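## Task

Take the foam block from its current closet shelf and put it on the closet's second shelf counting up from the floor, then close the closet completely. The robot must not topple or be left leaning. The result only counts if it holds without the robot supporting anything.

## Robot and tools

Robot: TidyBot++, a mobile base 0.54 m long, 0.50 m wide and 0.38 m tall on four driven casters. It carries one seven-joint arm with a two-finger gripper. The shoulder sits 0.12 m ahead of the base centre and 0.68 m off the floor. Segments: upper arm 0.42 m, forearm 0.31 m, hand 0.31 m from wrist to the hand point. Cameras: base_camera (644x364 pinhole) and wrist_camera (644x476 fisheye, looking along the hand). Loose objects may occasionally get a small push from outside.

Frames: the base frame has its origin on the floor below the base centre, x forward, y left, z up. hand_pose is reported in it, as the point halfway between the finger pads; the hand's own z axis runs out along the fingers and the fingers close along its y axis. base_odometry is measured in the base frame as it was at the scene's start; heading is in radians, left positive, -3.142 to 3.142. It counts wheel rotation, so slip shows up as motion, and it drifts a few cm and degrees over many moves. base_tilt is in degrees, positive when leaning forward or right, with a fixed bias near 1 degree.

execute_actions: arguments "actions" (a list holding one action, or empty to just get state and images) and "cameras" (list of "base_camera", "wrist_camera" or "all"; omitted or null gives all, [] gives none). An action may contain:
- "base": exactly one relative move from where the base last reported itself: {"translate_m": d}, metres, forward positive, -2 to 2; {"strafe_m": d}, metres, left positive, -2 to 2; {"rotate_rad": d}, radians, counter-clockwise seen from above positive, -6.3 to 6.3. These are offsets, not poses.
- "joints": absolute target angles by name, in radians, only the joints you list. joint_1_rad any value (arm yaw; positive turns clockwise from above, opposite to rotate_rad); joint_2_rad -2.249 to 2.249 (shoulder); joint_3_rad any; joint_4_rad -2.579 to 2.579 (elbow); joint_5_rad any; joint_6_rad -2.099 to 2.099 (wrist); joint_7_rad any (hand roll; with hand down, positive is counter-clockwise from above, and 1.57 opens the fingers left/right). Unbounded joints go the short way, so turn them in steps below half a revolution. gripper_pos is absolute, 0 fully open to 1 fully closed; finger gap is roughly 85 x (1 - gripper_pos) mm.
- "speeds": optional caps for this action only: translate_m and strafe_m 0.05 to 0.5 m/s, rotate_rad 0.1 to 1.57 rad/s (maximum is the default). A base move needing over 8.667 s at its cap is refused.
All parts of an action start together. Unknown keys or out-of-range numbers make the whole call rejected with no motion. If a result reports a stop, the rest of that reply's calls for the scene are skipped.

Arm geometry: with joint_1_rad 0, joint_3_rad 3.14 and joint_5_rad 0 (close to the start), the arm stays in the base's x-z plane. Tilt from vertical, forward positive: upper arm = joint_2_rad, forearm = joint_2_rad - joint_4_rad, hand = that minus joint_6_rad. Sum length x sin(tilt) for reach ahead of the shoulder and length x cos(tilt) for height above it. The arm begins folded, hand down, up to 0.08 m past the base front, elbow up to 1.15 m high. A downward-pointing hand can reach about 0.94 m high at most, and only near the base. Closed fingertips go about 20 mm beyond the hand point.

wait: {"seconds": 0 to 10}; commands nothing and returns state and images like an empty action.

zoom_image: {"camera": "base_camera" or "wrist_camera", "region": [x0, y0, x1, y1]} in pixels of that camera's most recent full image, origin top-left, no larger than 504 by 504.

finished_scene: {"scene": n} with the current scene's number; it is final and its result states success and gives the next task. A reply with no tool call ends the whole run.

Reading results: "pictures" lists the order of the images. base_status and joint_status give how each motion ended: "done"; "off_target" (stopped short, may still be pushing); "contact_stop" or "time_out" (target dropped, holding position); "not_followed" (arm targets withheld, usually with "joint command not followed" and a "cause:" line from the self-collision check; they may be retried each action until valid); "limit_stop_at_motor_heat". A base "done" only means the wheels turned enough; a blocked base can stop short yet say done. on_its_own reports uncommanded motion. motor_effort is percent of max per motor, positive toward larger joint values, peak in brackets; readings are biased and noisy. Warning lines: ARM HIT, MOTOR HOT (from 60 C), OVER-TEMPERATURE FAULT (75 C, arm sinks), and torque faults (arm and gripper freeze 10 s; limits 104.5 N m for joints 1-4, 51.3 for 5-7).

Cautions: omitted joints or base may keep pushing toward old targets. Friction leaves joints slightly off even when "done"; fix by sending last command + (wanted - read). hand_pose itself may be off 1-2 cm, so trust images. A held load sags the arm; never command a joint to its current reading while holding something. No check keeps the arm off the base. Don't drive while the arm is caught on something high (tipping risk); pull the arm back or back away to undo a lean. Close the gripper gently around the mug, set it down upright, release fully, and push the closet shut without slamming.

Each tool is called after "Call:" in YAML: its name, and indented under it one key for each argument.

## Session

Call:
execute_actions:
  actions:
    - {"joints":{"joint_6_rad":0.4}}

Call:
execute_actions:
  actions:
    - {"base":{"rotate_rad":2.0}}
  cameras: ["wrist_camera"]

Call:
execute_actions:
  actions:
    - {"base":{"rotate_rad":2.0}}
  cameras: ["wrist_camera"]

Scene clock: 1.53 s.
base_odometry: x=+0.000 y=+0.000 heading=+0.000 (m, m, rad; odometry frame)
base_tilt: forward=-0.3 right=+0.2 (deg)
base_status: not commanded
joint_positions: joint_1_rad=-0.013 joint_2_rad=-0.296 joint_3_rad=+3.125 joint_4_rad=-2.553 joint_5_rad=+0.006 joint_6_rad=+0.384 joint_7_rad=+1.603 gripper_pos=+0.000
joint_status: all done
motor_effort: joint_1_rad=+1(0) joint_2_rad=-5(5) joint_3_rad=+1(1) joint_4_rad=+18(19) joint_5_rad=-1(1) joint_6_rad=+10(9) joint_7_rad=+1(1) (%)
hand_pose: x=+0.5362 y=+0.0147 z=+0.7922 quat_wxyz=(+0.004, +0.805, +0.029, +0.592) (m; base frame)
pictures: base_camera, wrist_camera
Images, in order (width x height): base_camera 644x364, wrist_camera 644x476.

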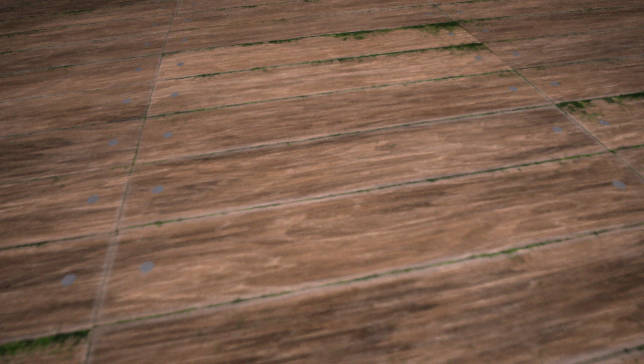

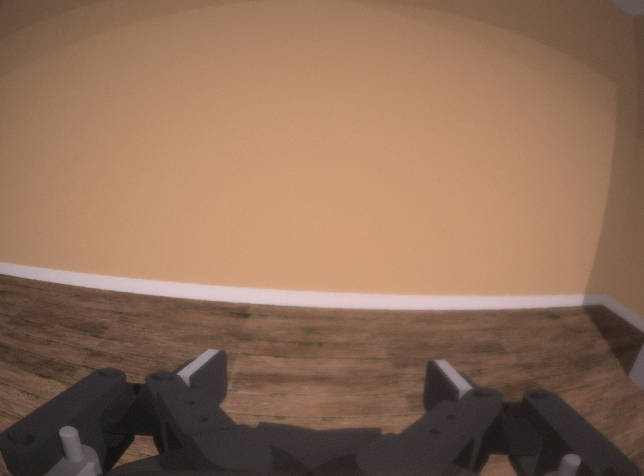

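Scene clock: 4.10 s.
base_odometry: x=+0.000 y=+0.000 heading=+2.000 (m, m, rad; odometry frame)
base_tilt: forward=-0.4 right=+0.2 (deg)
base_status: done
joint_positions: joint_1_rad=-0.013 joint_2_rad=-0.296 joint_3_rad=+3.125 joint_4_rad=-2.553 joint_5_rad=+0.006 joint_6_rad=+0.384 joint_7_rad=+1.603 gripper_pos=+0.000
joint_status: not commanded
motor_effort: joint_1_rad=+0(0) joint_2_rad=-5(6) joint_3_rad=+1(2) joint_4_rad=+18(18) joint_5_rad=+0(1) joint_6_rad=+10(9) joint_7_rad=+1(1) (%)
hand_pose: x=+0.5362 y=+0.0147 z=+0.7922 quat_wxyz=(+0.004, +0.805, +0.029, +0.592) (m; base frame)
pictures: wrist_camera
Images, in order (width x height): wrist_camera 644x476.

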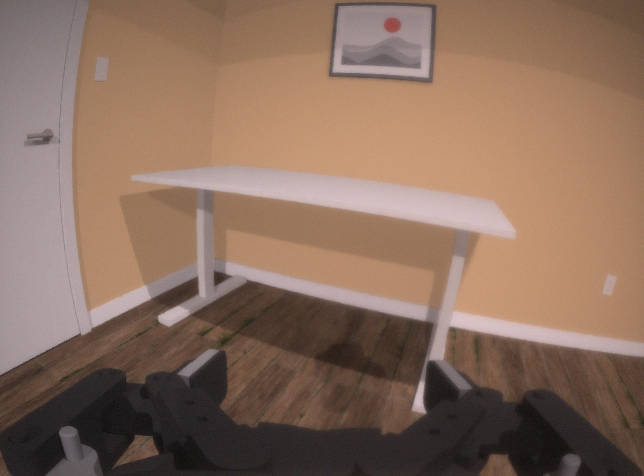

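Scene clock: 6.67 s.
base_odometry: x=+0.000 y=+0.000 heading=-2.283 (m, m, rad; odometry frame)
base_tilt: forward=-0.4 right=+0.1 (deg)
base_status: done
joint_positions: joint_1_rad=-0.013 joint_2_rad=-0.296 joint_3_rad=+3.125 joint_4_rad=-2.553 joint_5_rad=+0.006 joint_6_rad=+0.384 joint_7_rad=+1.603 gripper_pos=+0.000
joint_status: not commanded
motor_effort: joint_1_rad=+0(2) joint_2_rad=-5(6) joint_3_rad=+1(2) joint_4_rad=+18(18) joint_5_rad=+0(0) joint_6_rad=+8(10) joint_7_rad=+1(1) (%)
hand_pose: x=+0.5362 y=+0.0147 z=+0.7922 quat_wxyz=(+0.004, +0.805, +0.029, +0.592) (m; base frame)
pictures: wrist_camera
Images, in order (width x height): wrist_camera 644x476.

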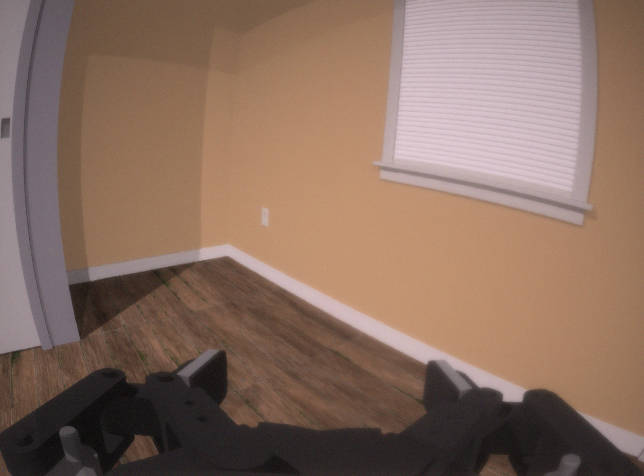

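Call:
execute_actions:
  actions:
    - {"base":{"rotate_rad":0.85},"joints":{"joint_1_rad":0,"joint_3_rad":3.15,"joint_7_rad":1.57,"gripper_pos":1}}

Scene clock: 10.37 s.
base_odometry: x=+0.000 y=+0.000 heading=-1.433 (m, m, rad; odometry frame)
base_tilt: forward=-0.4 right=+0.2 (deg)
base_status: done
joint_positions: joint_1_rad=-0.005 joint_2_rad=-0.296 joint_3_rad=+3.144 joint_4_rad=-2.553 joint_5_rad=+0.006 joint_6_rad=+0.384 joint_7_rad=+1.590 gripper_pos=+0.999
joint_status: all done
motor_effort: joint_1_rad=+1(1) joint_2_rad=-5(6) joint_3_rad=+1(2) joint_4_rad=+18(18) joint_5_rad=-1(1) joint_6_rad=+9(10) joint_7_rad=+1(1) (%)
hand_pose: x=+0.5367 y=+0.0030 z=+0.7922 quat_wxyz=(+0.005, +0.806, +0.011, +0.592) (m; base frame)
pictures: base_camera, wrist_camera
Images, in order (width x height): base_camera 644x364, wrist_camera 644x476.

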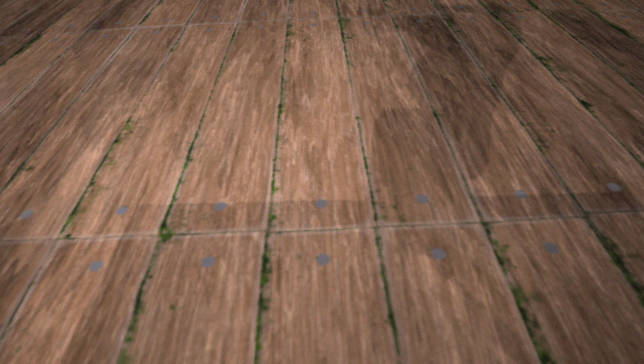

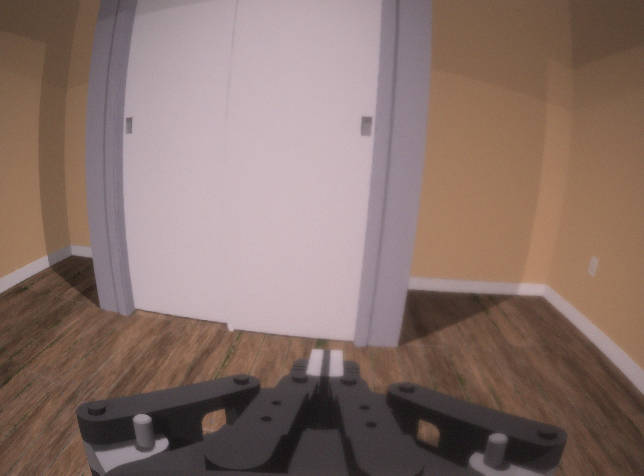

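Call:
execute_actions:
  actions:
    - {"base":{"strafe_m":-0.1},"joints":{"joint_2_rad":-0.38,"joint_4_rad":-2.25,"joint_6_rad":0.3}}
  cameras: []

Call:
execute_actions:
  actions:
    - {"base":{"translate_m":1.05}}

Scene clock: 14.57 s.
base_odometry: x=-0.099 y=-0.014 heading=-1.433 (m, m, rad; odometry frame)
base_tilt: forward=-0.4 right=+0.2 (deg)
base_status: done
joint_positions: joint_1_rad=-0.005 joint_2_rad=-0.365 joint_3_rad=+3.145 joint_4_rad=-2.268 joint_5_rad=+0.006 joint_6_rad=+0.337 joint_7_rad=+1.590 gripper_pos=+0.999
joint_status: all done
motor_effort: joint_1_rad=+0(1) joint_2_rad=-6(7) joint_3_rad=+1(2) joint_4_rad=+22(22) joint_5_rad=+0(1) joint_6_rad=+10(10) joint_7_rad=+1(1) (%)
hand_pose: x=+0.5773 y=+0.0023 z=+0.9739 quat_wxyz=(+0.007, +0.705, +0.009, +0.709) (m; base frame)
pictures: none
No camera images: the call's "cameras" was empty. Leave "cameras" out to get every camera's image.

Scene clock: 18.03 s.
base_odometry: x=+0.045 y=-1.054 heading=-1.433 (m, m, rad; odometry frame)
base_tilt: forward=-0.4 right=+0.2 (deg)
base_status: done
joint_positions: joint_1_rad=-0.005 joint_2_rad=-0.370 joint_3_rad=+3.145 joint_4_rad=-2.268 joint_5_rad=+0.006 joint_6_rad=+0.334 joint_7_rad=+1.590 gripper_pos=+0.999
joint_status: not commanded
motor_effort: joint_1_rad=+0(1) joint_2_rad=-6(9) joint_3_rad=+1(2) joint_4_rad=+21(22) joint_5_rad=+0(1) joint_6_rad=+10(10) joint_7_rad=+1(1) (%)
hand_pose: x=+0.5759 y=+0.0023 z=+0.9754 quat_wxyz=(+0.007, +0.704, +0.009, +0.710) (m; base frame)
pictures: base_camera, wrist_camera
Images, in order (width x height): base_camera 644x364, wrist_camera 644x476.

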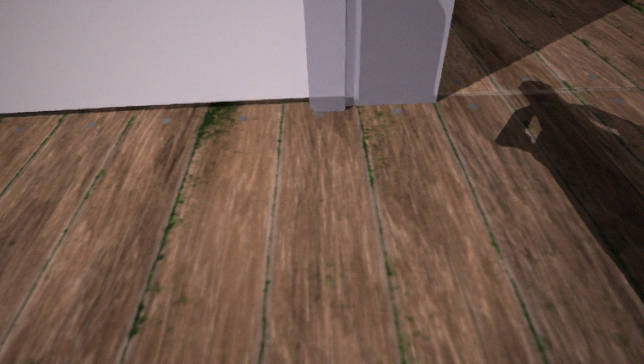

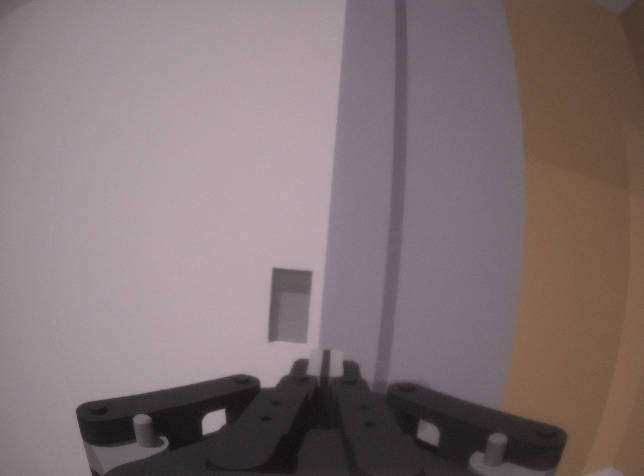

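Call:
execute_actions:
  actions:
    - {"base":{"strafe_m":0.055}}
  cameras: []

Call:
execute_actions:
  actions:
    - {"base":{"translate_m":0.21},"speeds":{"translate_m":0.07}}

Call:
execute_actions:
  actions:
    - {"base":{"strafe_m":0.45},"speeds":{"strafe_m":0.1}}

Scene clock: 21.60 s.
base_odometry: x=+0.100 y=-1.046 heading=-1.433 (m, m, rad; odometry frame)
base_tilt: forward=-0.3 right=+0.2 (deg)
base_status: done
joint_positions: joint_1_rad=-0.005 joint_2_rad=-0.370 joint_3_rad=+3.145 joint_4_rad=-2.268 joint_5_rad=+0.006 joint_6_rad=+0.334 joint_7_rad=+1.590 gripper_pos=+0.999
joint_status: not commanded
motor_effort: joint_1_rad=+0(1) joint_2_rad=-6(6) joint_3_rad=+1(3) joint_4_rad=+21(21) joint_5_rad=+0(1) joint_6_rad=+10(9) joint_7_rad=+1(1) (%)
hand_pose: x=+0.5759 y=+0.0023 z=+0.9754 quat_wxyz=(+0.007, +0.705, +0.009, +0.710) (m; base frame)
pictures: none
No camera images: the call's "cameras" was empty. Leave "cameras" out to get every camera's image.

Scene clock: 25.13 s.
base_odometry: x=+0.129 y=-1.254 heading=-1.433 (m, m, rad; odometry frame)
base_tilt: forward=-0.4 right=+0.2 (deg)
base_status: done
joint_positions: joint_1_rad=-0.005 joint_2_rad=-0.372 joint_3_rad=+3.145 joint_4_rad=-2.267 joint_5_rad=+0.006 joint_6_rad=+0.333 joint_7_rad=+1.590 gripper_pos=+0.999
joint_status: not commanded
motor_effort: joint_1_rad=+0(0) joint_2_rad=-6(9) joint_3_rad=+1(2) joint_4_rad=+22(24) joint_5_rad=+0(0) joint_6_rad=+9(11) joint_7_rad=+1(1) (%)
hand_pose: x=+0.5753 y=+0.0022 z=+0.9763 quat_wxyz=(+0.007, +0.704, +0.009, +0.710) (m; base frame)
pictures: base_camera, wrist_camera
Images, in order (width x height): base_camera 644x364, wrist_camera 644x476.

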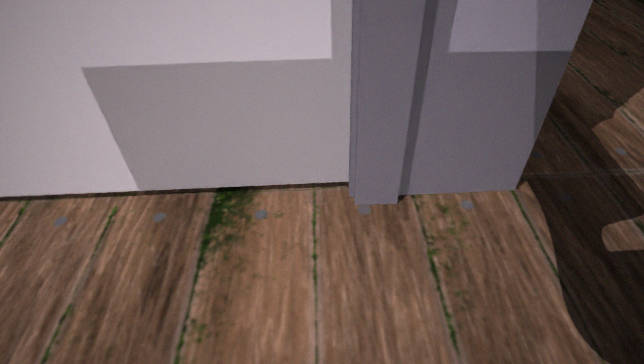

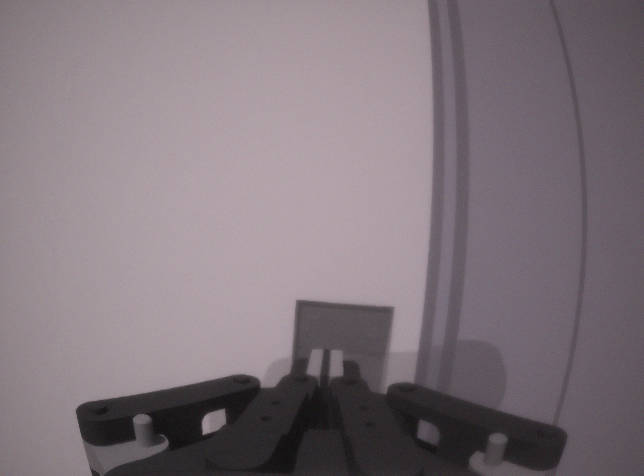

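Scene clock: 30.20 s.
base_odometry: x=+0.575 y=-1.193 heading=-1.433 (m, m, rad; odometry frame)
base_tilt: forward=-0.4 right=+0.2 (deg)
base_status: done
joint_positions: joint_1_rad=+0.012 joint_2_rad=-0.407 joint_3_rad=+3.162 joint_4_rad=-2.277 joint_5_rad=+0.006 joint_6_rad=+0.307 joint_7_rad=+1.590 gripper_pos=+0.999
joint_status: not commanded
motor_effort: joint_1_rad=-1(6) joint_2_rad=+4(6) joint_3_rad=+0(6) joint_4_rad=+30(31) joint_5_rad=-1(3) joint_6_rad=+14(14) joint_7_rad=+1(1) (%)
hand_pose: x=+0.5640 y=-0.0142 z=+0.9786 quat_wxyz=(+0.016, +0.704, -0.004, +0.710) (m; base frame)
pictures: base_camera, wrist_camera
Images, in order (width x height): base_camera 644x364, wrist_camera 644x476.

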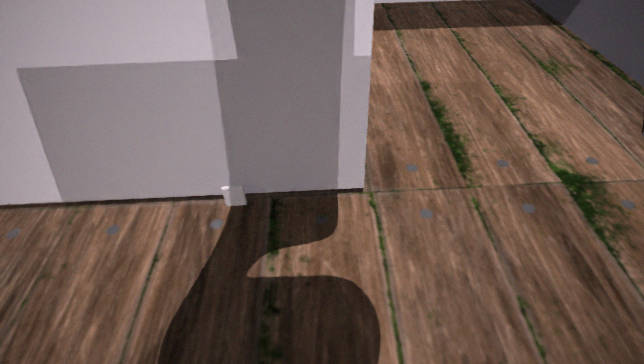

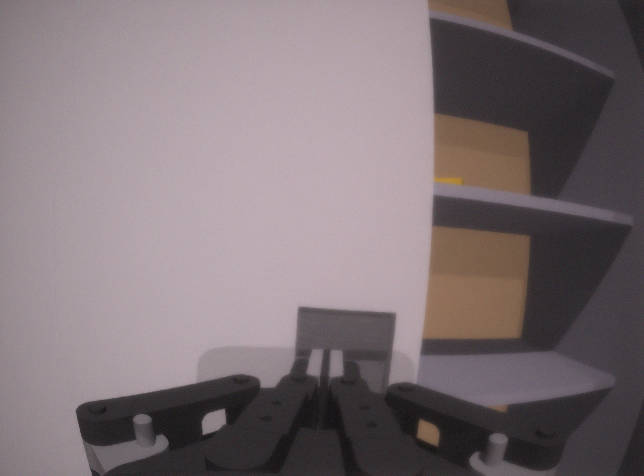

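Call:
execute_actions:
  actions:
    - {"base":{"translate_m":-0.5}}
  cameras: []

Call:
execute_actions:
  actions:
    - {"base":{"strafe_m":-0.2},"joints":{"gripper_pos":0,"joint_4_rad":-1.6,"joint_6_rad":-0.65}}
  cameras: ["wrist_camera"]

Scene clock: 34.70 s.
base_odometry: x=+0.506 y=-0.697 heading=-1.433 (m, m, rad; odometry frame)
base_tilt: forward=-0.3 right=+0.2 (deg)
base_status: done
joint_positions: joint_1_rad=+0.011 joint_2_rad=-0.378 joint_3_rad=+3.162 joint_4_rad=-2.252 joint_5_rad=+0.006 joint_6_rad=+0.307 joint_7_rad=+1.590 gripper_pos=+0.999
joint_status: not commanded
motor_effort: joint_1_rad=+0(1) joint_2_rad=-6(9) joint_3_rad=+1(1) joint_4_rad=+22(29) joint_5_rad=+0(0) joint_6_rad=+10(12) joint_7_rad=+1(1) (%)
hand_pose: x=+0.5751 y=-0.0140 z=+0.9802 quat_wxyz=(+0.016, +0.706, -0.004, +0.708) (m; base frame)
pictures: none
No camera images: the call's "cameras" was empty. Leave "cameras" out to get every camera's image.

Scene clock: 36.60 s.
base_odometry: x=+0.308 y=-0.725 heading=-1.433 (m, m, rad; odometry frame)
base_tilt: forward=-0.4 right=+0.3 (deg)
base_status: done
joint_positions: joint_1_rad=+0.011 joint_2_rad=-0.378 joint_3_rad=+3.161 joint_4_rad=-1.622 joint_5_rad=+0.006 joint_6_rad=-0.614 joint_7_rad=+1.590 gripper_pos=+0.000
joint_status: all done
motor_effort: joint_1_rad=+0(1) joint_2_rad=-5(7) joint_3_rad=+0(1) joint_4_rad=+21(22) joint_5_rad=+0(1) joint_6_rad=+10(8) joint_7_rad=+1(1) (%)
hand_pose: x=+0.5600 y=-0.0151 z=+1.0857 quat_wxyz=(+0.014, +0.801, -0.005, +0.598) (m; base frame)
pictures: wrist_camera
Images, in order (width x height): wrist_camera 644x476.

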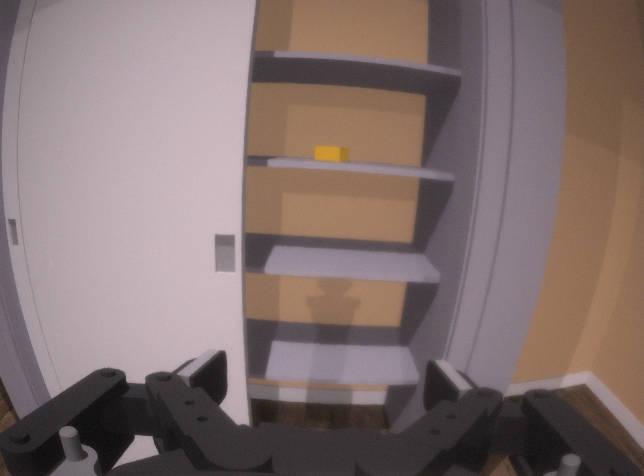

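Call:
execute_actions:
  actions:
    - {"joints":{"joint_2_rad":0.3,"joint_4_rad":-0.8,"joint_6_rad":-0.6,"joint_1_rad":-0.01,"joint_3_rad":3.13}}
  cameras: []

Call:
execute_actions:
  actions:
    - {"base":{"translate_m":0.38}}
  cameras: ["wrist_camera"]

Scene clock: 41.97 s.
base_odometry: x=+0.308 y=-0.725 heading=-1.433 (m, m, rad; odometry frame)
base_tilt: forward=-0.3 right=+0.2 (deg)
base_status: not commanded
joint_positions: joint_1_rad=+0.005 joint_2_rad=+0.292 joint_3_rad=+3.150 joint_4_rad=-0.826 joint_5_rad=+0.006 joint_6_rad=-0.614 joint_7_rad=+1.590 gripper_pos=+0.000
joint_status: all done
motor_effort: joint_1_rad=-1(1) joint_2_rad=-27(29) joint_3_rad=+1(0) joint_4_rad=+21(22) joint_5_rad=+0(0) joint_6_rad=+10(9) joint_7_rad=+1(1) (%)
hand_pose: x=+0.8304 y=-0.0082 z=+1.1718 quat_wxyz=(+0.014, +0.762, +0.004, +0.647) (m; base frame)
pictures: none
No camera images: the call's "cameras" was empty. Leave "cameras" out to get every camera's image.

Scene clock: 44.10 s.
base_odometry: x=+0.360 y=-1.101 heading=-1.434 (m, m, rad; odometry frame)
base_tilt: forward=-0.3 right=+0.2 (deg)
base_status: done
joint_positions: joint_1_rad=+0.004 joint_2_rad=+0.304 joint_3_rad=+3.149 joint_4_rad=-0.822 joint_5_rad=+0.006 joint_6_rad=-0.614 joint_7_rad=+1.590 gripper_pos=+0.000
joint_status: not commanded
motor_effort: joint_1_rad=+0(1) joint_2_rad=-29(32) joint_3_rad=+0(0) joint_4_rad=+21(22) joint_5_rad=+0(0) joint_6_rad=+10(10) joint_7_rad=+1(1) (%)
hand_pose: x=+0.8354 y=-0.0071 z=+1.1665 quat_wxyz=(+0.014, +0.764, +0.004, +0.645) (m; base frame)
pictures: wrist_camera
Images, in order (width x height): wrist_camera 644x476.

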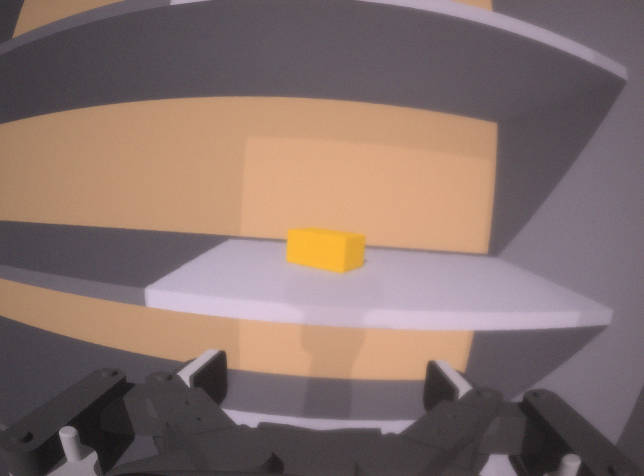

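Call:
execute_actions:
  actions:
    - {"base":{"strafe_m":-0.015},"joints":{"joint_2_rad":0.59,"joint_4_rad":-0.3,"joint_6_rad":-0.83}}
  cameras: []

Call:
execute_actions:
  actions:
    - {"base":{"translate_m":0.22},"speeds":{"translate_m":0.1}}

Scene clock: 49.27 s.
base_odometry: x=+0.345 y=-1.103 heading=-1.433 (m, m, rad; odometry frame)
base_tilt: forward=-0.4 right=+0.1 (deg)
base_status: done
joint_positions: joint_1_rad=-0.002 joint_2_rad=+0.581 joint_3_rad=+3.146 joint_4_rad=-0.326 joint_5_rad=+0.006 joint_6_rad=-0.794 joint_7_rad=+1.590 gripper_pos=+0.000
joint_status: all done
motor_effort: joint_1_rad=+0(2) joint_2_rad=-35(36) joint_3_rad=+0(0) joint_4_rad=+19(21) joint_5_rad=+0(0) joint_6_rad=+9(9) joint_7_rad=+1(1) (%)
hand_pose: x=+0.9063 y=+0.0000 z=+1.1864 quat_wxyz=(+0.011, +0.752, +0.008, +0.659) (m; base frame)
pictures: none
No camera images: the call's "cameras" was empty. Leave "cameras" out to get every camera's image.

Scene clock: 52.03 s.
base_odometry: x=+0.375 y=-1.321 heading=-1.434 (m, m, rad; odometry frame)
base_tilt: forward=-0.4 right=+0.2 (deg)
base_status: done
joint_positions: joint_1_rad=-0.002 joint_2_rad=+0.586 joint_3_rad=+3.146 joint_4_rad=-0.323 joint_5_rad=+0.006 joint_6_rad=-0.795 joint_7_rad=+1.590 gripper_pos=+0.000
joint_status: not commanded
motor_effort: joint_1_rad=+0(2) joint_2_rad=-35(38) joint_3_rad=+1(0) joint_4_rad=+18(20) joint_5_rad=-1(0) joint_6_rad=+9(10) joint_7_rad=+1(1) (%)
hand_pose: x=+0.9082 y=+0.0000 z=+1.1845 quat_wxyz=(+0.011, +0.752, +0.008, +0.659) (m; base frame)
pictures: base_camera, wrist_camera
Images, in order (width x height): base_camera 644x364, wrist_camera 644x476.

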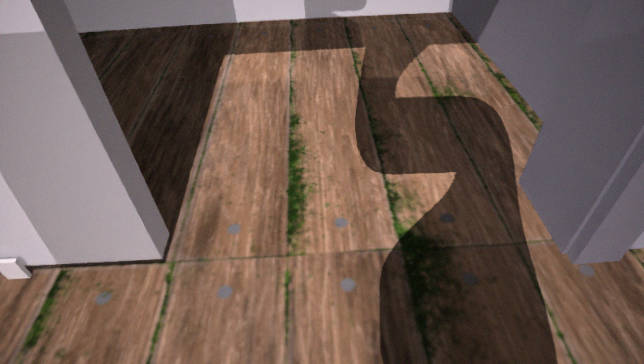

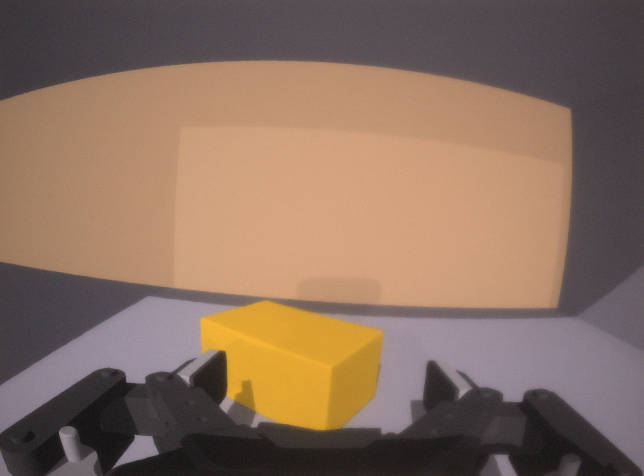

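Call:
execute_actions:
  actions:
    - {"base":{"strafe_m":0.02},"joints":{"joint_6_rad":-0.88}}
  cameras: []

Call:
execute_actions:
  actions:
    - {"base":{"translate_m":0.1},"speeds":{"translate_m":0.06}}
  cameras: ["wrist_camera"]

Call:
execute_actions:
  actions:
    - {"joints":{"gripper_pos":1}}
  cameras: ["wrist_camera"]

Scene clock: 55.17 s.
base_odometry: x=+0.395 y=-1.319 heading=-1.434 (m, m, rad; odometry frame)
base_tilt: forward=-0.3 right=+0.2 (deg)
base_status: done
joint_positions: joint_1_rad=-0.013 joint_2_rad=+0.586 joint_3_rad=+3.145 joint_4_rad=-0.321 joint_5_rad=+0.006 joint_6_rad=-0.849 joint_7_rad=+1.590 gripper_pos=+0.000
joint_status: all done
motor_effort: joint_1_rad=+0(3) joint_2_rad=-36(38) joint_3_rad=+0(1) joint_4_rad=+19(20) joint_5_rad=+0(1) joint_6_rad=+10(10) joint_7_rad=+1(1) (%)
hand_pose: x=+0.9053 y=+0.0086 z=+1.1686 quat_wxyz=(+0.007, +0.769, +0.012, +0.639) (m; base frame)
pictures: none
No camera images: the call's "cameras" was empty. Leave "cameras" out to get every camera's image.

Scene clock: 57.33 s.
base_odometry: x=+0.408 y=-1.418 heading=-1.434 (m, m, rad; odometry frame)
base_tilt: forward=-0.3 right=+0.2 (deg)
base_status: done
joint_positions: joint_1_rad=-0.013 joint_2_rad=+0.587 joint_3_rad=+3.145 joint_4_rad=-0.321 joint_5_rad=+0.006 joint_6_rad=-0.849 joint_7_rad=+1.590 gripper_pos=+0.000
joint_status: not commanded
motor_effort: joint_1_rad=+0(1) joint_2_rad=-35(38) joint_3_rad=+0(0) joint_4_rad=+18(20) joint_5_rad=+0(0) joint_6_rad=+10(11) joint_7_rad=+1(1) (%)
hand_pose: x=+0.9055 y=+0.0086 z=+1.1684 quat_wxyz=(+0.007, +0.769, +0.012, +0.639) (m; base frame)
pictures: wrist_camera
Images, in order (width x height): wrist_camera 644x476.

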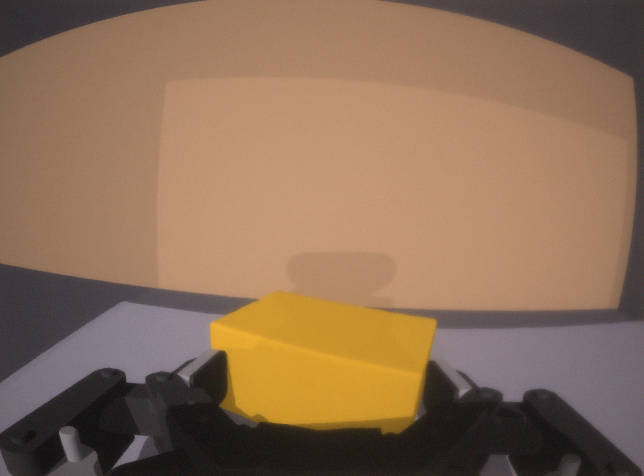

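Scene clock: 58.43 s.
base_odometry: x=+0.408 y=-1.418 heading=-1.434 (m, m, rad; odometry frame)
base_tilt: forward=-0.4 right=+0.2 (deg)
base_status: not commanded
joint_positions: joint_1_rad=-0.013 joint_2_rad=+0.587 joint_3_rad=+3.145 joint_4_rad=-0.315 joint_5_rad=+0.006 joint_6_rad=-0.849 joint_7_rad=+1.590 gripper_pos=+0.669
joint_status: gripper_pos off_target (ended at +0.669, target +1.000)
motor_effort: joint_1_rad=+1(0) joint_2_rad=-33(35) joint_3_rad=+0(1) joint_4_rad=+17(19) joint_5_rad=+0(1) joint_6_rad=+8(9) joint_7_rad=+1(1) (%)
hand_pose: x=+0.9048 y=+0.0086 z=+1.1713 quat_wxyz=(+0.007, +0.768, +0.012, +0.641) (m; base frame)
pictures: wrist_camera
Images, in order (width x height): wrist_camera 644x476.

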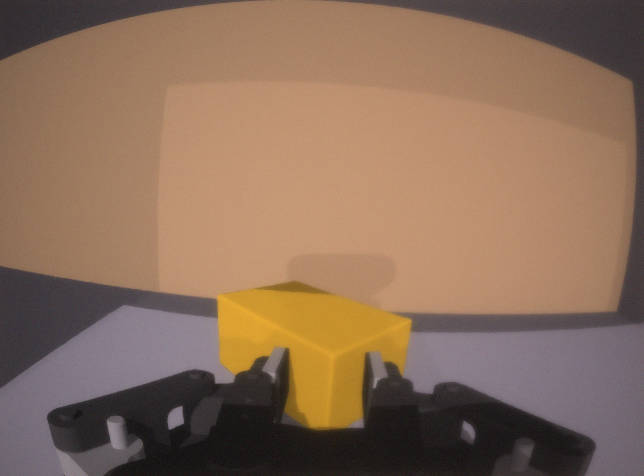

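Call:
execute_actions:
  actions:
    - {"joints":{"gripper_pos":0},"base":{"strafe_m":-0.012}}
  cameras: []

Call:
execute_actions:
  actions:
    - {"base":{"translate_m":0.045},"speeds":{"translate_m":0.05}}

Call:
execute_actions:
  actions:
    - {"joints":{"gripper_pos":1}}
  cameras: ["wrist_camera"]

Scene clock: 61.77 s.
base_odometry: x=+0.397 y=-1.420 heading=-1.433 (m, m, rad; odometry frame)
base_tilt: forward=-0.3 right=+0.2 (deg)
base_status: done
joint_positions: joint_1_rad=-0.012 joint_2_rad=+0.587 joint_3_rad=+3.143 joint_4_rad=-0.315 joint_5_rad=+0.006 joint_6_rad=-0.849 joint_7_rad=+1.590 gripper_pos=+0.000
joint_status: all done
motor_effort: joint_1_rad=+0(4) joint_2_rad=-35(36) joint_3_rad=+0(0) joint_4_rad=+19(19) joint_5_rad=+0(2) joint_6_rad=+9(9) joint_7_rad=+1(1) (%)
hand_pose: x=+0.9048 y=+0.0090 z=+1.1714 quat_wxyz=(+0.006, +0.768, +0.012, +0.641) (m; base frame)
pictures: none
No camera images: the call's "cameras" was empty. Leave "cameras" out to get every camera's image.

Scene clock: 63.13 s.
base_odometry: x=+0.403 y=-1.464 heading=-1.434 (m, m, rad; odometry frame)
base_tilt: forward=-0.4 right=+0.2 (deg)
base_status: done
joint_positions: joint_1_rad=-0.012 joint_2_rad=+0.587 joint_3_rad=+3.143 joint_4_rad=-0.315 joint_5_rad=+0.006 joint_6_rad=-0.849 joint_7_rad=+1.590 gripper_pos=+0.000
joint_status: not commanded
motor_effort: joint_1_rad=+0(1) joint_2_rad=-35(38) joint_3_rad=+0(0) joint_4_rad=+19(20) joint_5_rad=+1(0) joint_6_rad=+8(10) joint_7_rad=+1(1) (%)
hand_pose: x=+0.9051 y=+0.0089 z=+1.1707 quat_wxyz=(+0.006, +0.768, +0.012, +0.640) (m; base frame)
pictures: base_camera, wrist_camera
Images, in order (width x height): base_camera 644x364, wrist_camera 644x476.

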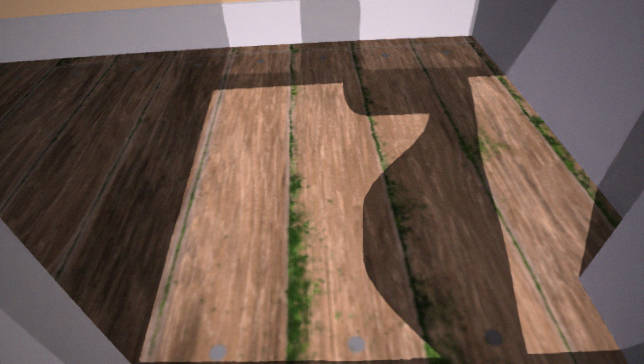

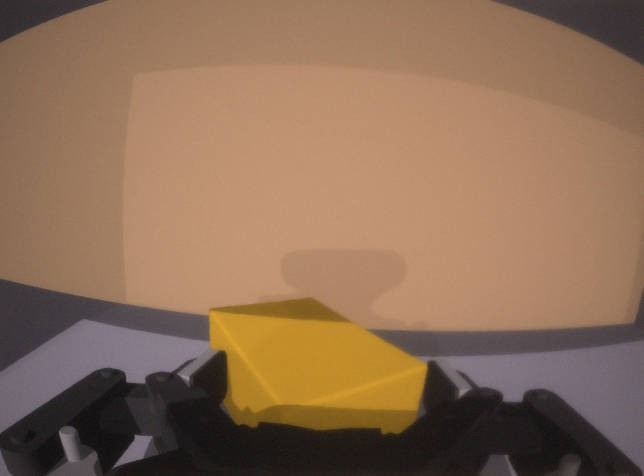

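Scene clock: 64.23 s.
base_odometry: x=+0.403 y=-1.464 heading=-1.434 (m, m, rad; odometry frame)
base_tilt: forward=-0.3 right=+0.2 (deg)
base_status: not commanded
joint_positions: joint_1_rad=-0.012 joint_2_rad=+0.587 joint_3_rad=+3.143 joint_4_rad=-0.314 joint_5_rad=+0.006 joint_6_rad=-0.849 joint_7_rad=+1.590 gripper_pos=+0.197
joint_status: gripper_pos off_target (ended at +0.197, target +1.000)
motor_effort: joint_1_rad=+0(1) joint_2_rad=-35(35) joint_3_rad=+0(0) joint_4_rad=+19(19) joint_5_rad=+0(1) joint_6_rad=+10(10) joint_7_rad=+1(1) (%)
hand_pose: x=+0.9048 y=+0.0089 z=+1.1718 quat_wxyz=(+0.006, +0.767, +0.012, +0.641) (m; base frame)
pictures: wrist_camera
Images, in order (width x height): wrist_camera 644x476.

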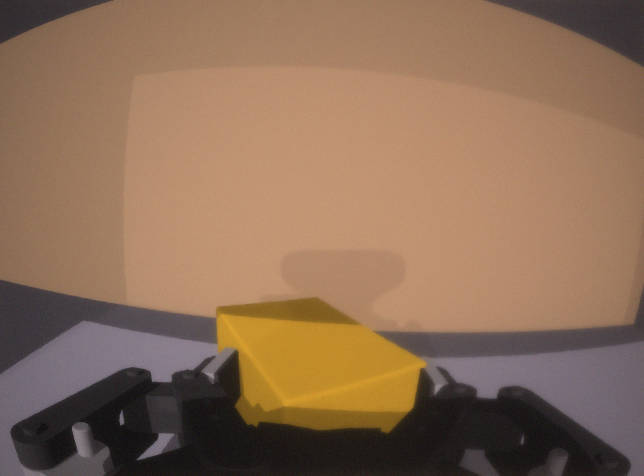

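Call:
execute_actions:
  actions:
    - {"joints":{"joint_2_rad":0.55}}
  cameras: []

Call:
execute_actions:
  actions:
    - {"base":{"translate_m":-0.5},"speeds":{"translate_m":0.25}}
  cameras: []

Call:
execute_actions:
  actions:
    - {"joints":{"joint_2_rad":0.6,"joint_4_rad":-1.12,"joint_6_rad":-0.02}}
  cameras: ["wrist_camera"]

Call:
execute_actions:
  actions:
    - {"base":{"translate_m":0.36},"speeds":{"translate_m":0.15}}
  cameras: ["wrist_camera"]

Scene clock: 69.13 s.
base_odometry: x=+0.403 y=-1.464 heading=-1.434 (m, m, rad; odometry frame)
base_tilt: forward=-0.4 right=+0.2 (deg)
base_status: not commanded
joint_positions: joint_1_rad=-0.012 joint_2_rad=+0.566 joint_3_rad=+3.143 joint_4_rad=-0.314 joint_5_rad=+0.006 joint_6_rad=-0.849 joint_7_rad=+1.590 gripper_pos=+0.197
joint_status: all done
motor_effort: joint_1_rad=+0(0) joint_2_rad=-35(38) joint_3_rad=+0(0) joint_4_rad=+19(20) joint_5_rad=+0(0) joint_6_rad=+10(10) joint_7_rad=+1(1) (%)
hand_pose: x=+0.8944 y=+0.0088 z=+1.1880 quat_wxyz=(+0.006, +0.761, +0.012, +0.649) (m; base frame)
pictures: none
No camera images: the call's "cameras" was empty. Leave "cameras" out to get every camera's image.

Scene clock: 72.03 s.
base_odometry: x=+0.334 y=-0.969 heading=-1.434 (m, m, rad; odometry frame)
base_tilt: forward=-0.3 right=+0.2 (deg)
base_status: done
joint_positions: joint_1_rad=-0.012 joint_2_rad=+0.557 joint_3_rad=+3.143 joint_4_rad=-0.314 joint_5_rad=+0.006 joint_6_rad=-0.850 joint_7_rad=+1.590 gripper_pos=+0.197
joint_status: not commanded
motor_effort: joint_1_rad=+1(2) joint_2_rad=-34(41) joint_3_rad=+1(1) joint_4_rad=+19(21) joint_5_rad=-1(0) joint_6_rad=+11(10) joint_7_rad=+1(1) (%)
hand_pose: x=+0.8896 y=+0.0086 z=+1.1950 quat_wxyz=(+0.006, +0.758, +0.012, +0.652) (m; base frame)
pictures: none
No camera images: the call's "cameras" was empty. Leave "cameras" out to get every camera's image.

Scene clock: 74.17 s.
base_odometry: x=+0.334 y=-0.969 heading=-1.434 (m, m, rad; odometry frame)
base_tilt: forward=-0.3 right=+0.2 (deg)
base_status: not commanded
joint_positions: joint_1_rad=-0.012 joint_2_rad=+0.595 joint_3_rad=+3.143 joint_4_rad=-1.102 joint_5_rad=+0.006 joint_6_rad=-0.059 joint_7_rad=+1.590 gripper_pos=+0.197
joint_status: all done
motor_effort: joint_1_rad=-1(0) joint_2_rad=-39(42) joint_3_rad=+0(0) joint_4_rad=+23(24) joint_5_rad=-1(0) joint_6_rad=+10(11) joint_7_rad=+0(1) (%)
hand_pose: x=+0.9727 y=+0.0106 z=+0.9330 quat_wxyz=(+0.005, +0.770, +0.014, +0.638) (m; base frame)
pictures: wrist_camera
Images, in order (width x height): wrist_camera 644x476.

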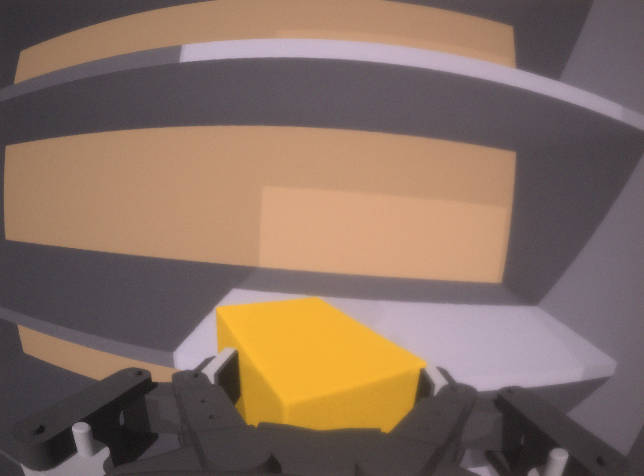

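Scene clock: 77.23 s.
base_odometry: x=+0.383 y=-1.326 heading=-1.434 (m, m, rad; odometry frame)
base_tilt: forward=-0.3 right=+0.2 (deg)
base_status: done
joint_positions: joint_1_rad=-0.012 joint_2_rad=+0.597 joint_3_rad=+3.143 joint_4_rad=-1.102 joint_5_rad=+0.006 joint_6_rad=-0.058 joint_7_rad=+1.590 gripper_pos=+0.197
joint_status: not commanded
motor_effort: joint_1_rad=+1(1) joint_2_rad=-40(42) joint_3_rad=+0(1) joint_4_rad=+23(23) joint_5_rad=-1(0) joint_6_rad=+10(9) joint_7_rad=+1(1) (%)
hand_pose: x=+0.9732 y=+0.0107 z=+0.9317 quat_wxyz=(+0.005, +0.770, +0.014, +0.638) (m; base frame)
pictures: wrist_camera
Images, in order (width x height): wrist_camera 644x476.

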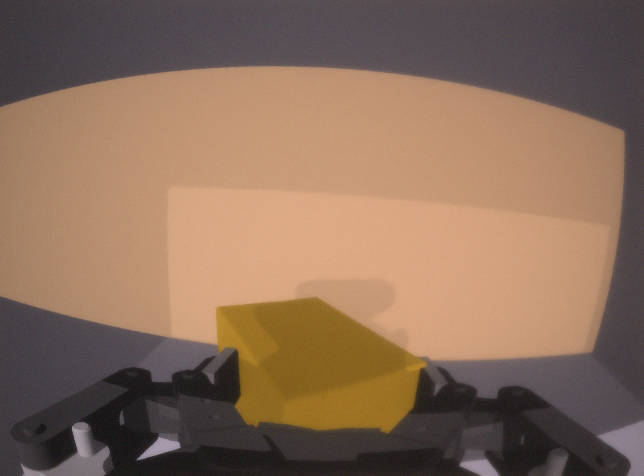

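Call:
execute_actions:
  actions:
    - {"joints":{"joint_2_rad":0.71,"joint_6_rad":0.07}}
  cameras: ["wrist_camera"]

Call:
execute_actions:
  actions:
    - {"joints":{"gripper_pos":0}}
  cameras: []

Call:
execute_actions:
  actions:
    - {"base":{"translate_m":-0.45}}
  cameras: ["wrist_camera"]

Call:
execute_actions:
  actions:
    - {"joints":{"joint_2_rad":-0.38,"joint_4_rad":-2.3,"joint_6_rad":0.36,"gripper_pos":1}}
  cameras: []

Call:
execute_actions:
  actions:
    - {"base":{"strafe_m":0.18}}
  cameras: []

Call:
execute_actions:
  actions:
    - {"base":{"translate_m":0.24}}

Scene clock: 83.30 s.
base_odometry: x=+0.383 y=-1.326 heading=-1.434 (m, m, rad; odometry frame)
base_tilt: forward=-0.3 right=+0.2 (deg)
base_status: not commanded
joint_positions: joint_1_rad=-0.012 joint_2_rad=+0.703 joint_3_rad=+3.143 joint_4_rad=-1.105 joint_5_rad=+0.006 joint_6_rad=+0.044 joint_7_rad=+1.589 gripper_pos=+0.197
joint_status: all done
motor_effort: joint_1_rad=+0(1) joint_2_rad=-42(45) joint_3_rad=+0(0) joint_4_rad=+23(23) joint_5_rad=+0(1) joint_6_rad=+9(11) joint_7_rad=+0(2) (%)
hand_pose: x=+1.0020 y=+0.0112 z=+0.8692 quat_wxyz=(+0.004, +0.772, +0.014, +0.636) (m; base frame)
pictures: wrist_camera
Images, in order (width x height): wrist_camera 644x476.

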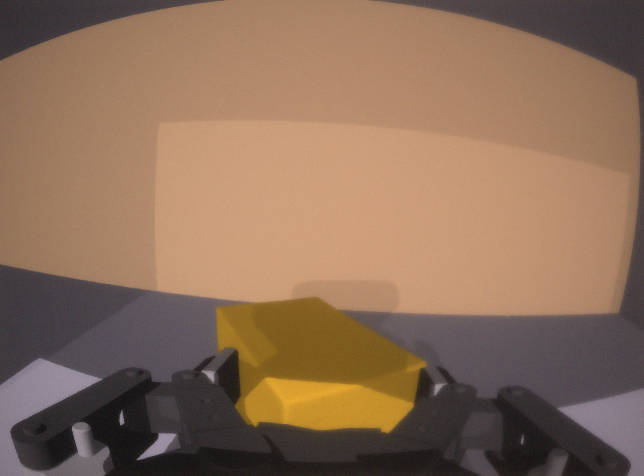

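Scene clock: 84.40 s.
base_odometry: x=+0.383 y=-1.326 heading=-1.434 (m, m, rad; odometry frame)
base_tilt: forward=-0.3 right=+0.1 (deg)
base_status: not commanded
joint_positions: joint_1_rad=-0.012 joint_2_rad=+0.703 joint_3_rad=+3.143 joint_4_rad=-1.105 joint_5_rad=+0.006 joint_6_rad=+0.044 joint_7_rad=+1.589 gripper_pos=+0.000
joint_status: all done
motor_effort: joint_1_rad=+0(0) joint_2_rad=-41(42) joint_3_rad=+0(0) joint_4_rad=+22(22) joint_5_rad=+0(1) joint_6_rad=+9(10) joint_7_rad=+1(1) (%)
hand_pose: x=+1.0020 y=+0.0112 z=+0.8692 quat_wxyz=(+0.004, +0.772, +0.014, +0.636) (m; base frame)
pictures: none
No camera images: the call's "cameras" was empty. Leave "cameras" out to get every camera's image.

Scene clock: 86.80 s.
base_odometry: x=+0.322 y=-0.880 heading=-1.434 (m, m, rad; odometry frame)
base_tilt: forward=-0.4 right=+0.2 (deg)
base_status: done
joint_positions: joint_1_rad=-0.012 joint_2_rad=+0.706 joint_3_rad=+3.142 joint_4_rad=-1.105 joint_5_rad=+0.006 joint_6_rad=+0.044 joint_7_rad=+1.589 gripper_pos=+0.000
joint_status: not commanded
motor_effort: joint_1_rad=-1(5) joint_2_rad=-41(44) joint_3_rad=+0(2) joint_4_rad=+22(23) joint_5_rad=+0(0) joint_6_rad=+10(9) joint_7_rad=+1(1) (%)
hand_pose: x=+1.0026 y=+0.0113 z=+0.8665 quat_wxyz=(+0.004, +0.773, +0.014, +0.634) (m; base frame)
pictures: wrist_camera
Images, in order (width x height): wrist_camera 644x476.

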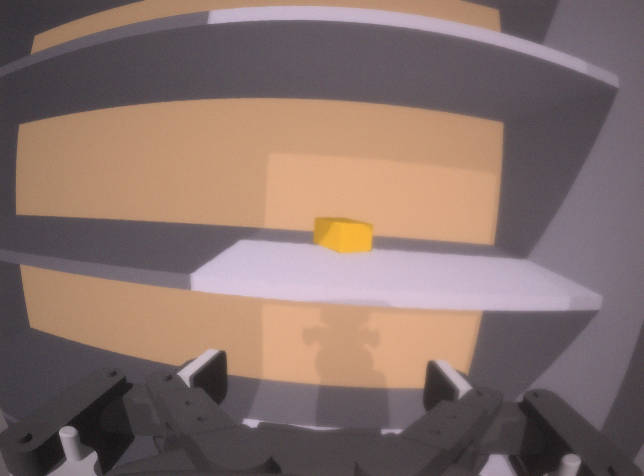

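Scene clock: 89.27 s.
base_odometry: x=+0.322 y=-0.880 heading=-1.434 (m, m, rad; odometry frame)
base_tilt: forward=-0.3 right=+0.2 (deg)
base_status: not commanded
joint_positions: joint_1_rad=-0.012 joint_2_rad=-0.367 joint_3_rad=+3.142 joint_4_rad=-2.279 joint_5_rad=+0.006 joint_6_rad=+0.322 joint_7_rad=+1.589 gripper_pos=+0.999
joint_status: all done
motor_effort: joint_1_rad=+0(0) joint_2_rad=-6(43) joint_3_rad=+1(0) joint_4_rad=+21(22) joint_5_rad=+0(1) joint_6_rad=+10(10) joint_7_rad=+1(1) (%)
hand_pose: x=+0.5755 y=+0.0069 z=+0.9636 quat_wxyz=(+0.004, +0.714, +0.013, +0.700) (m; base frame)
pictures: none
No camera images: the call's "cameras" was empty. Leave "cameras" out to get every camera's image.

Scene clock: 90.83 s.
base_odometry: x=+0.500 y=-0.855 heading=-1.434 (m, m, rad; odometry frame)
base_tilt: forward=-0.4 right=+0.2 (deg)
base_status: done
joint_positions: joint_1_rad=-0.012 joint_2_rad=-0.367 joint_3_rad=+3.137 joint_4_rad=-2.279 joint_5_rad=+0.006 joint_6_rad=+0.324 joint_7_rad=+1.589 gripper_pos=+0.999
joint_status: not commanded
motor_effort: joint_1_rad=-1(1) joint_2_rad=-6(7) joint_3_rad=+2(3) joint_4_rad=+21(22) joint_5_rad=+0(0) joint_6_rad=+9(10) joint_7_rad=+1(1) (%)
hand_pose: x=+0.5754 y=+0.0096 z=+0.9639 quat_wxyz=(+0.003, +0.713, +0.015, +0.701) (m; base frame)
pictures: none
No camera images: the call's "cameras" was empty. Leave "cameras" out to get every camera's image.

Scene clock: 92.60 s.
base_odometry: x=+0.533 y=-1.093 heading=-1.434 (m, m, rad; odometry frame)
base_tilt: forward=-0.4 right=+0.3 (deg)
base_status: done
joint_positions: joint_1_rad=-0.012 joint_2_rad=-0.370 joint_3_rad=+3.137 joint_4_rad=-2.279 joint_5_rad=+0.006 joint_6_rad=+0.325 joint_7_rad=+1.589 gripper_pos=+0.999
joint_status: not commanded
motor_effort: joint_1_rad=+0(1) joint_2_rad=-6(10) joint_3_rad=+1(2) joint_4_rad=+21(22) joint_5_rad=+0(1) joint_6_rad=+10(10) joint_7_rad=+1(1) (%)
hand_pose: x=+0.5746 y=+0.0096 z=+0.9654 quat_wxyz=(+0.003, +0.712, +0.015, +0.702) (m; base frame)
pictures: base_camera, wrist_camera
Images, in order (width x height): base_camera 644x364, wrist_camera 644x476.

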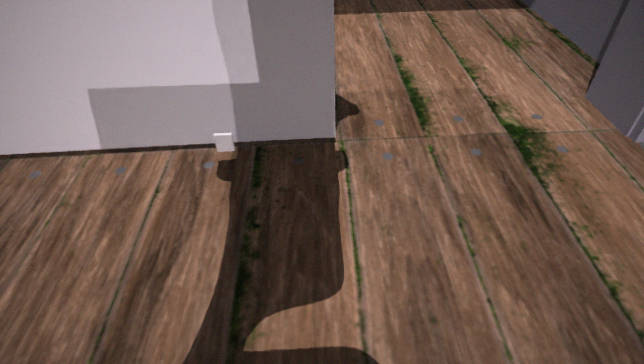

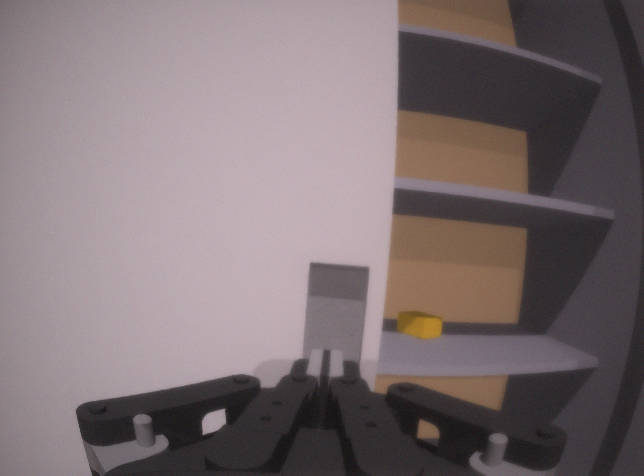

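Call:
execute_actions:
  actions:
    - {"base":{"translate_m":0.12},"speeds":{"translate_m":0.05},"joints":{"joint_7_rad":3.14}}

Call:
execute_actions:
  actions:
    - {"base":{"strafe_m":-0.5},"speeds":{"strafe_m":0.08}}

Scene clock: 97.63 s.
base_odometry: x=+0.550 y=-1.212 heading=-1.434 (m, m, rad; odometry frame)
base_tilt: forward=-0.4 right=+0.2 (deg)
base_status: done
joint_positions: joint_1_rad=-0.012 joint_2_rad=-0.429 joint_3_rad=+3.136 joint_4_rad=-2.321 joint_5_rad=+0.006 joint_6_rad=+0.326 joint_7_rad=+3.142 gripper_pos=+0.999
joint_status: all done
motor_effort: joint_1_rad=+1(2) joint_2_rad=+5(10) joint_3_rad=+3(3) joint_4_rad=+27(30) joint_5_rad=-1(0) joint_6_rad=+10(12) joint_7_rad=+1(1) (%)
hand_pose: x=+0.5533 y=+0.0097 z=+0.9667 quat_wxyz=(+0.499, +0.492, +0.505, +0.504) (m; base frame)
pictures: base_camera, wrist_camera
Images, in order (width x height): base_camera 644x364, wrist_camera 644x476.

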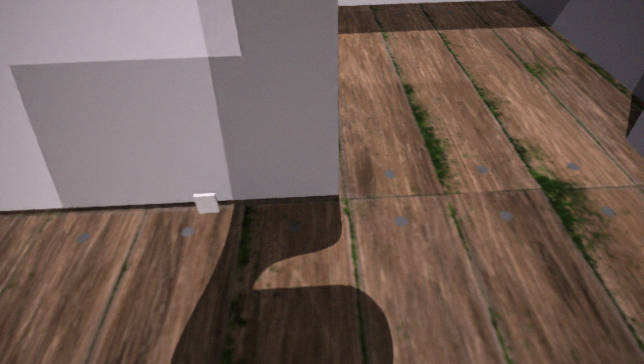

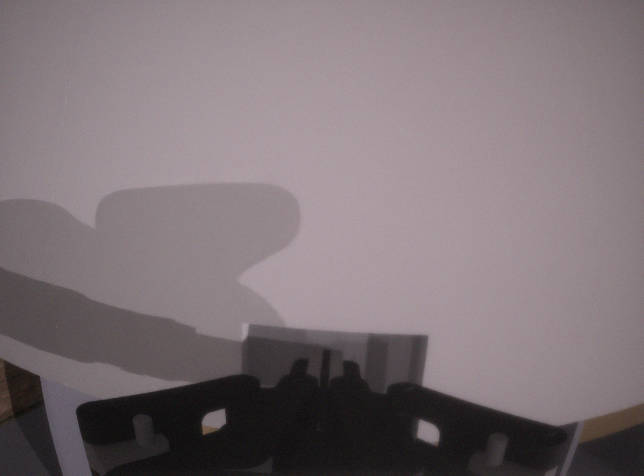

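Scene clock: 104.40 s.
base_odometry: x=+0.054 y=-1.280 heading=-1.433 (m, m, rad; odometry frame)
base_tilt: forward=-0.4 right=+0.2 (deg)
base_status: done
joint_positions: joint_1_rad=-0.063 joint_2_rad=-0.399 joint_3_rad=+3.070 joint_4_rad=-2.317 joint_5_rad=+0.013 joint_6_rad=+0.333 joint_7_rad=+3.142 gripper_pos=+0.999
joint_status: not commanded
motor_effort: joint_1_rad=+9(12) joint_2_rad=-5(5) joint_3_rad=+12(16) joint_4_rad=+20(26) joint_5_rad=-4(4) joint_6_rad=+8(10) joint_7_rad=+1(1) (%)
hand_pose: x=+0.5568 y=+0.0671 z=+0.9570 quat_wxyz=(+0.473, +0.459, +0.545, +0.518) (m; base frame)
pictures: base_camera, wrist_camera
Images, in order (width x height): base_camera 644x364, wrist_camera 644x476.

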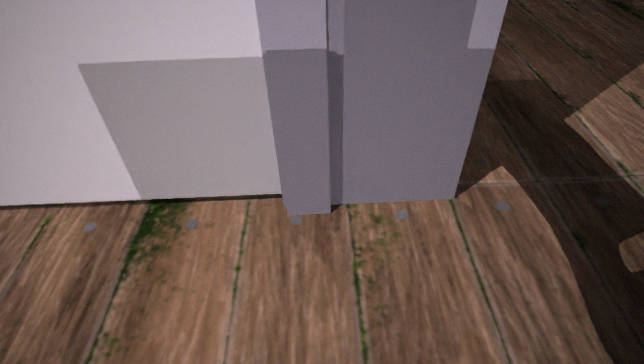

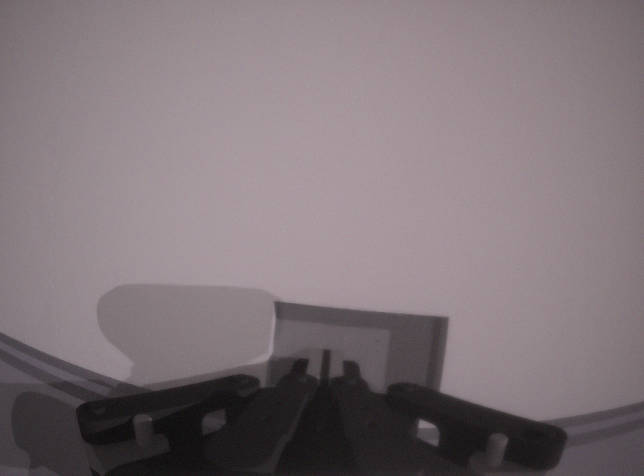

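Call:
execute_actions:
  actions:
    - {"base":{"strafe_m":0.05},"speeds":{"strafe_m":0.07}}
  cameras: []

Call:
execute_actions:
  actions:
    - {"base":{"translate_m":-0.1}}
  cameras: []

Call:
finished_scene:
  scene: 2

Scene clock: 107.33 s.
base_odometry: x=+0.104 y=-1.273 heading=-1.434 (m, m, rad; odometry frame)
base_tilt: forward=-0.3 right=+0.2 (deg)
base_status: done
joint_positions: joint_1_rad=-0.020 joint_2_rad=-0.399 joint_3_rad=+3.116 joint_4_rad=-2.317 joint_5_rad=+0.013 joint_6_rad=+0.333 joint_7_rad=+3.142 gripper_pos=+0.999
joint_status: not commanded
motor_effort: joint_1_rad=+1(10) joint_2_rad=-5(5) joint_3_rad=+1(13) joint_4_rad=+21(22) joint_5_rad=+0(4) joint_6_rad=+9(11) joint_7_rad=+0(1) (%)
hand_pose: x=+0.5616 y=+0.0247 z=+0.9575 quat_wxyz=(+0.490, +0.486, +0.521, +0.502) (m; base frame)
pictures: none
No camera images: the call's "cameras" was empty. Leave "cameras" out to get every camera's image.

Scene clock: 108.60 s.
base_odometry: x=+0.090 y=-1.174 heading=-1.433 (m, m, rad; odometry frame)
base_tilt: forward=-0.4 right=+0.3 (deg)
base_status: done
joint_positions: joint_1_rad=-0.020 joint_2_rad=-0.391 joint_3_rad=+3.116 joint_4_rad=-2.317 joint_5_rad=+0.013 joint_6_rad=+0.333 joint_7_rad=+3.142 gripper_pos=+0.999
joint_status: not commanded
motor_effort: joint_1_rad=+0(1) joint_2_rad=-5(7) joint_3_rad=+1(1) joint_4_rad=+21(22) joint_5_rad=+0(0) joint_6_rad=+9(9) joint_7_rad=+1(0) (%)
hand_pose: x=+0.5637 y=+0.0247 z=+0.9542 quat_wxyz=(+0.488, +0.488, +0.523, +0.501) (m; base frame)
pictures: none
No camera images: the call's "cameras" was empty. Leave "cameras" out to get every camera's image.

The scene is finished: the task was done.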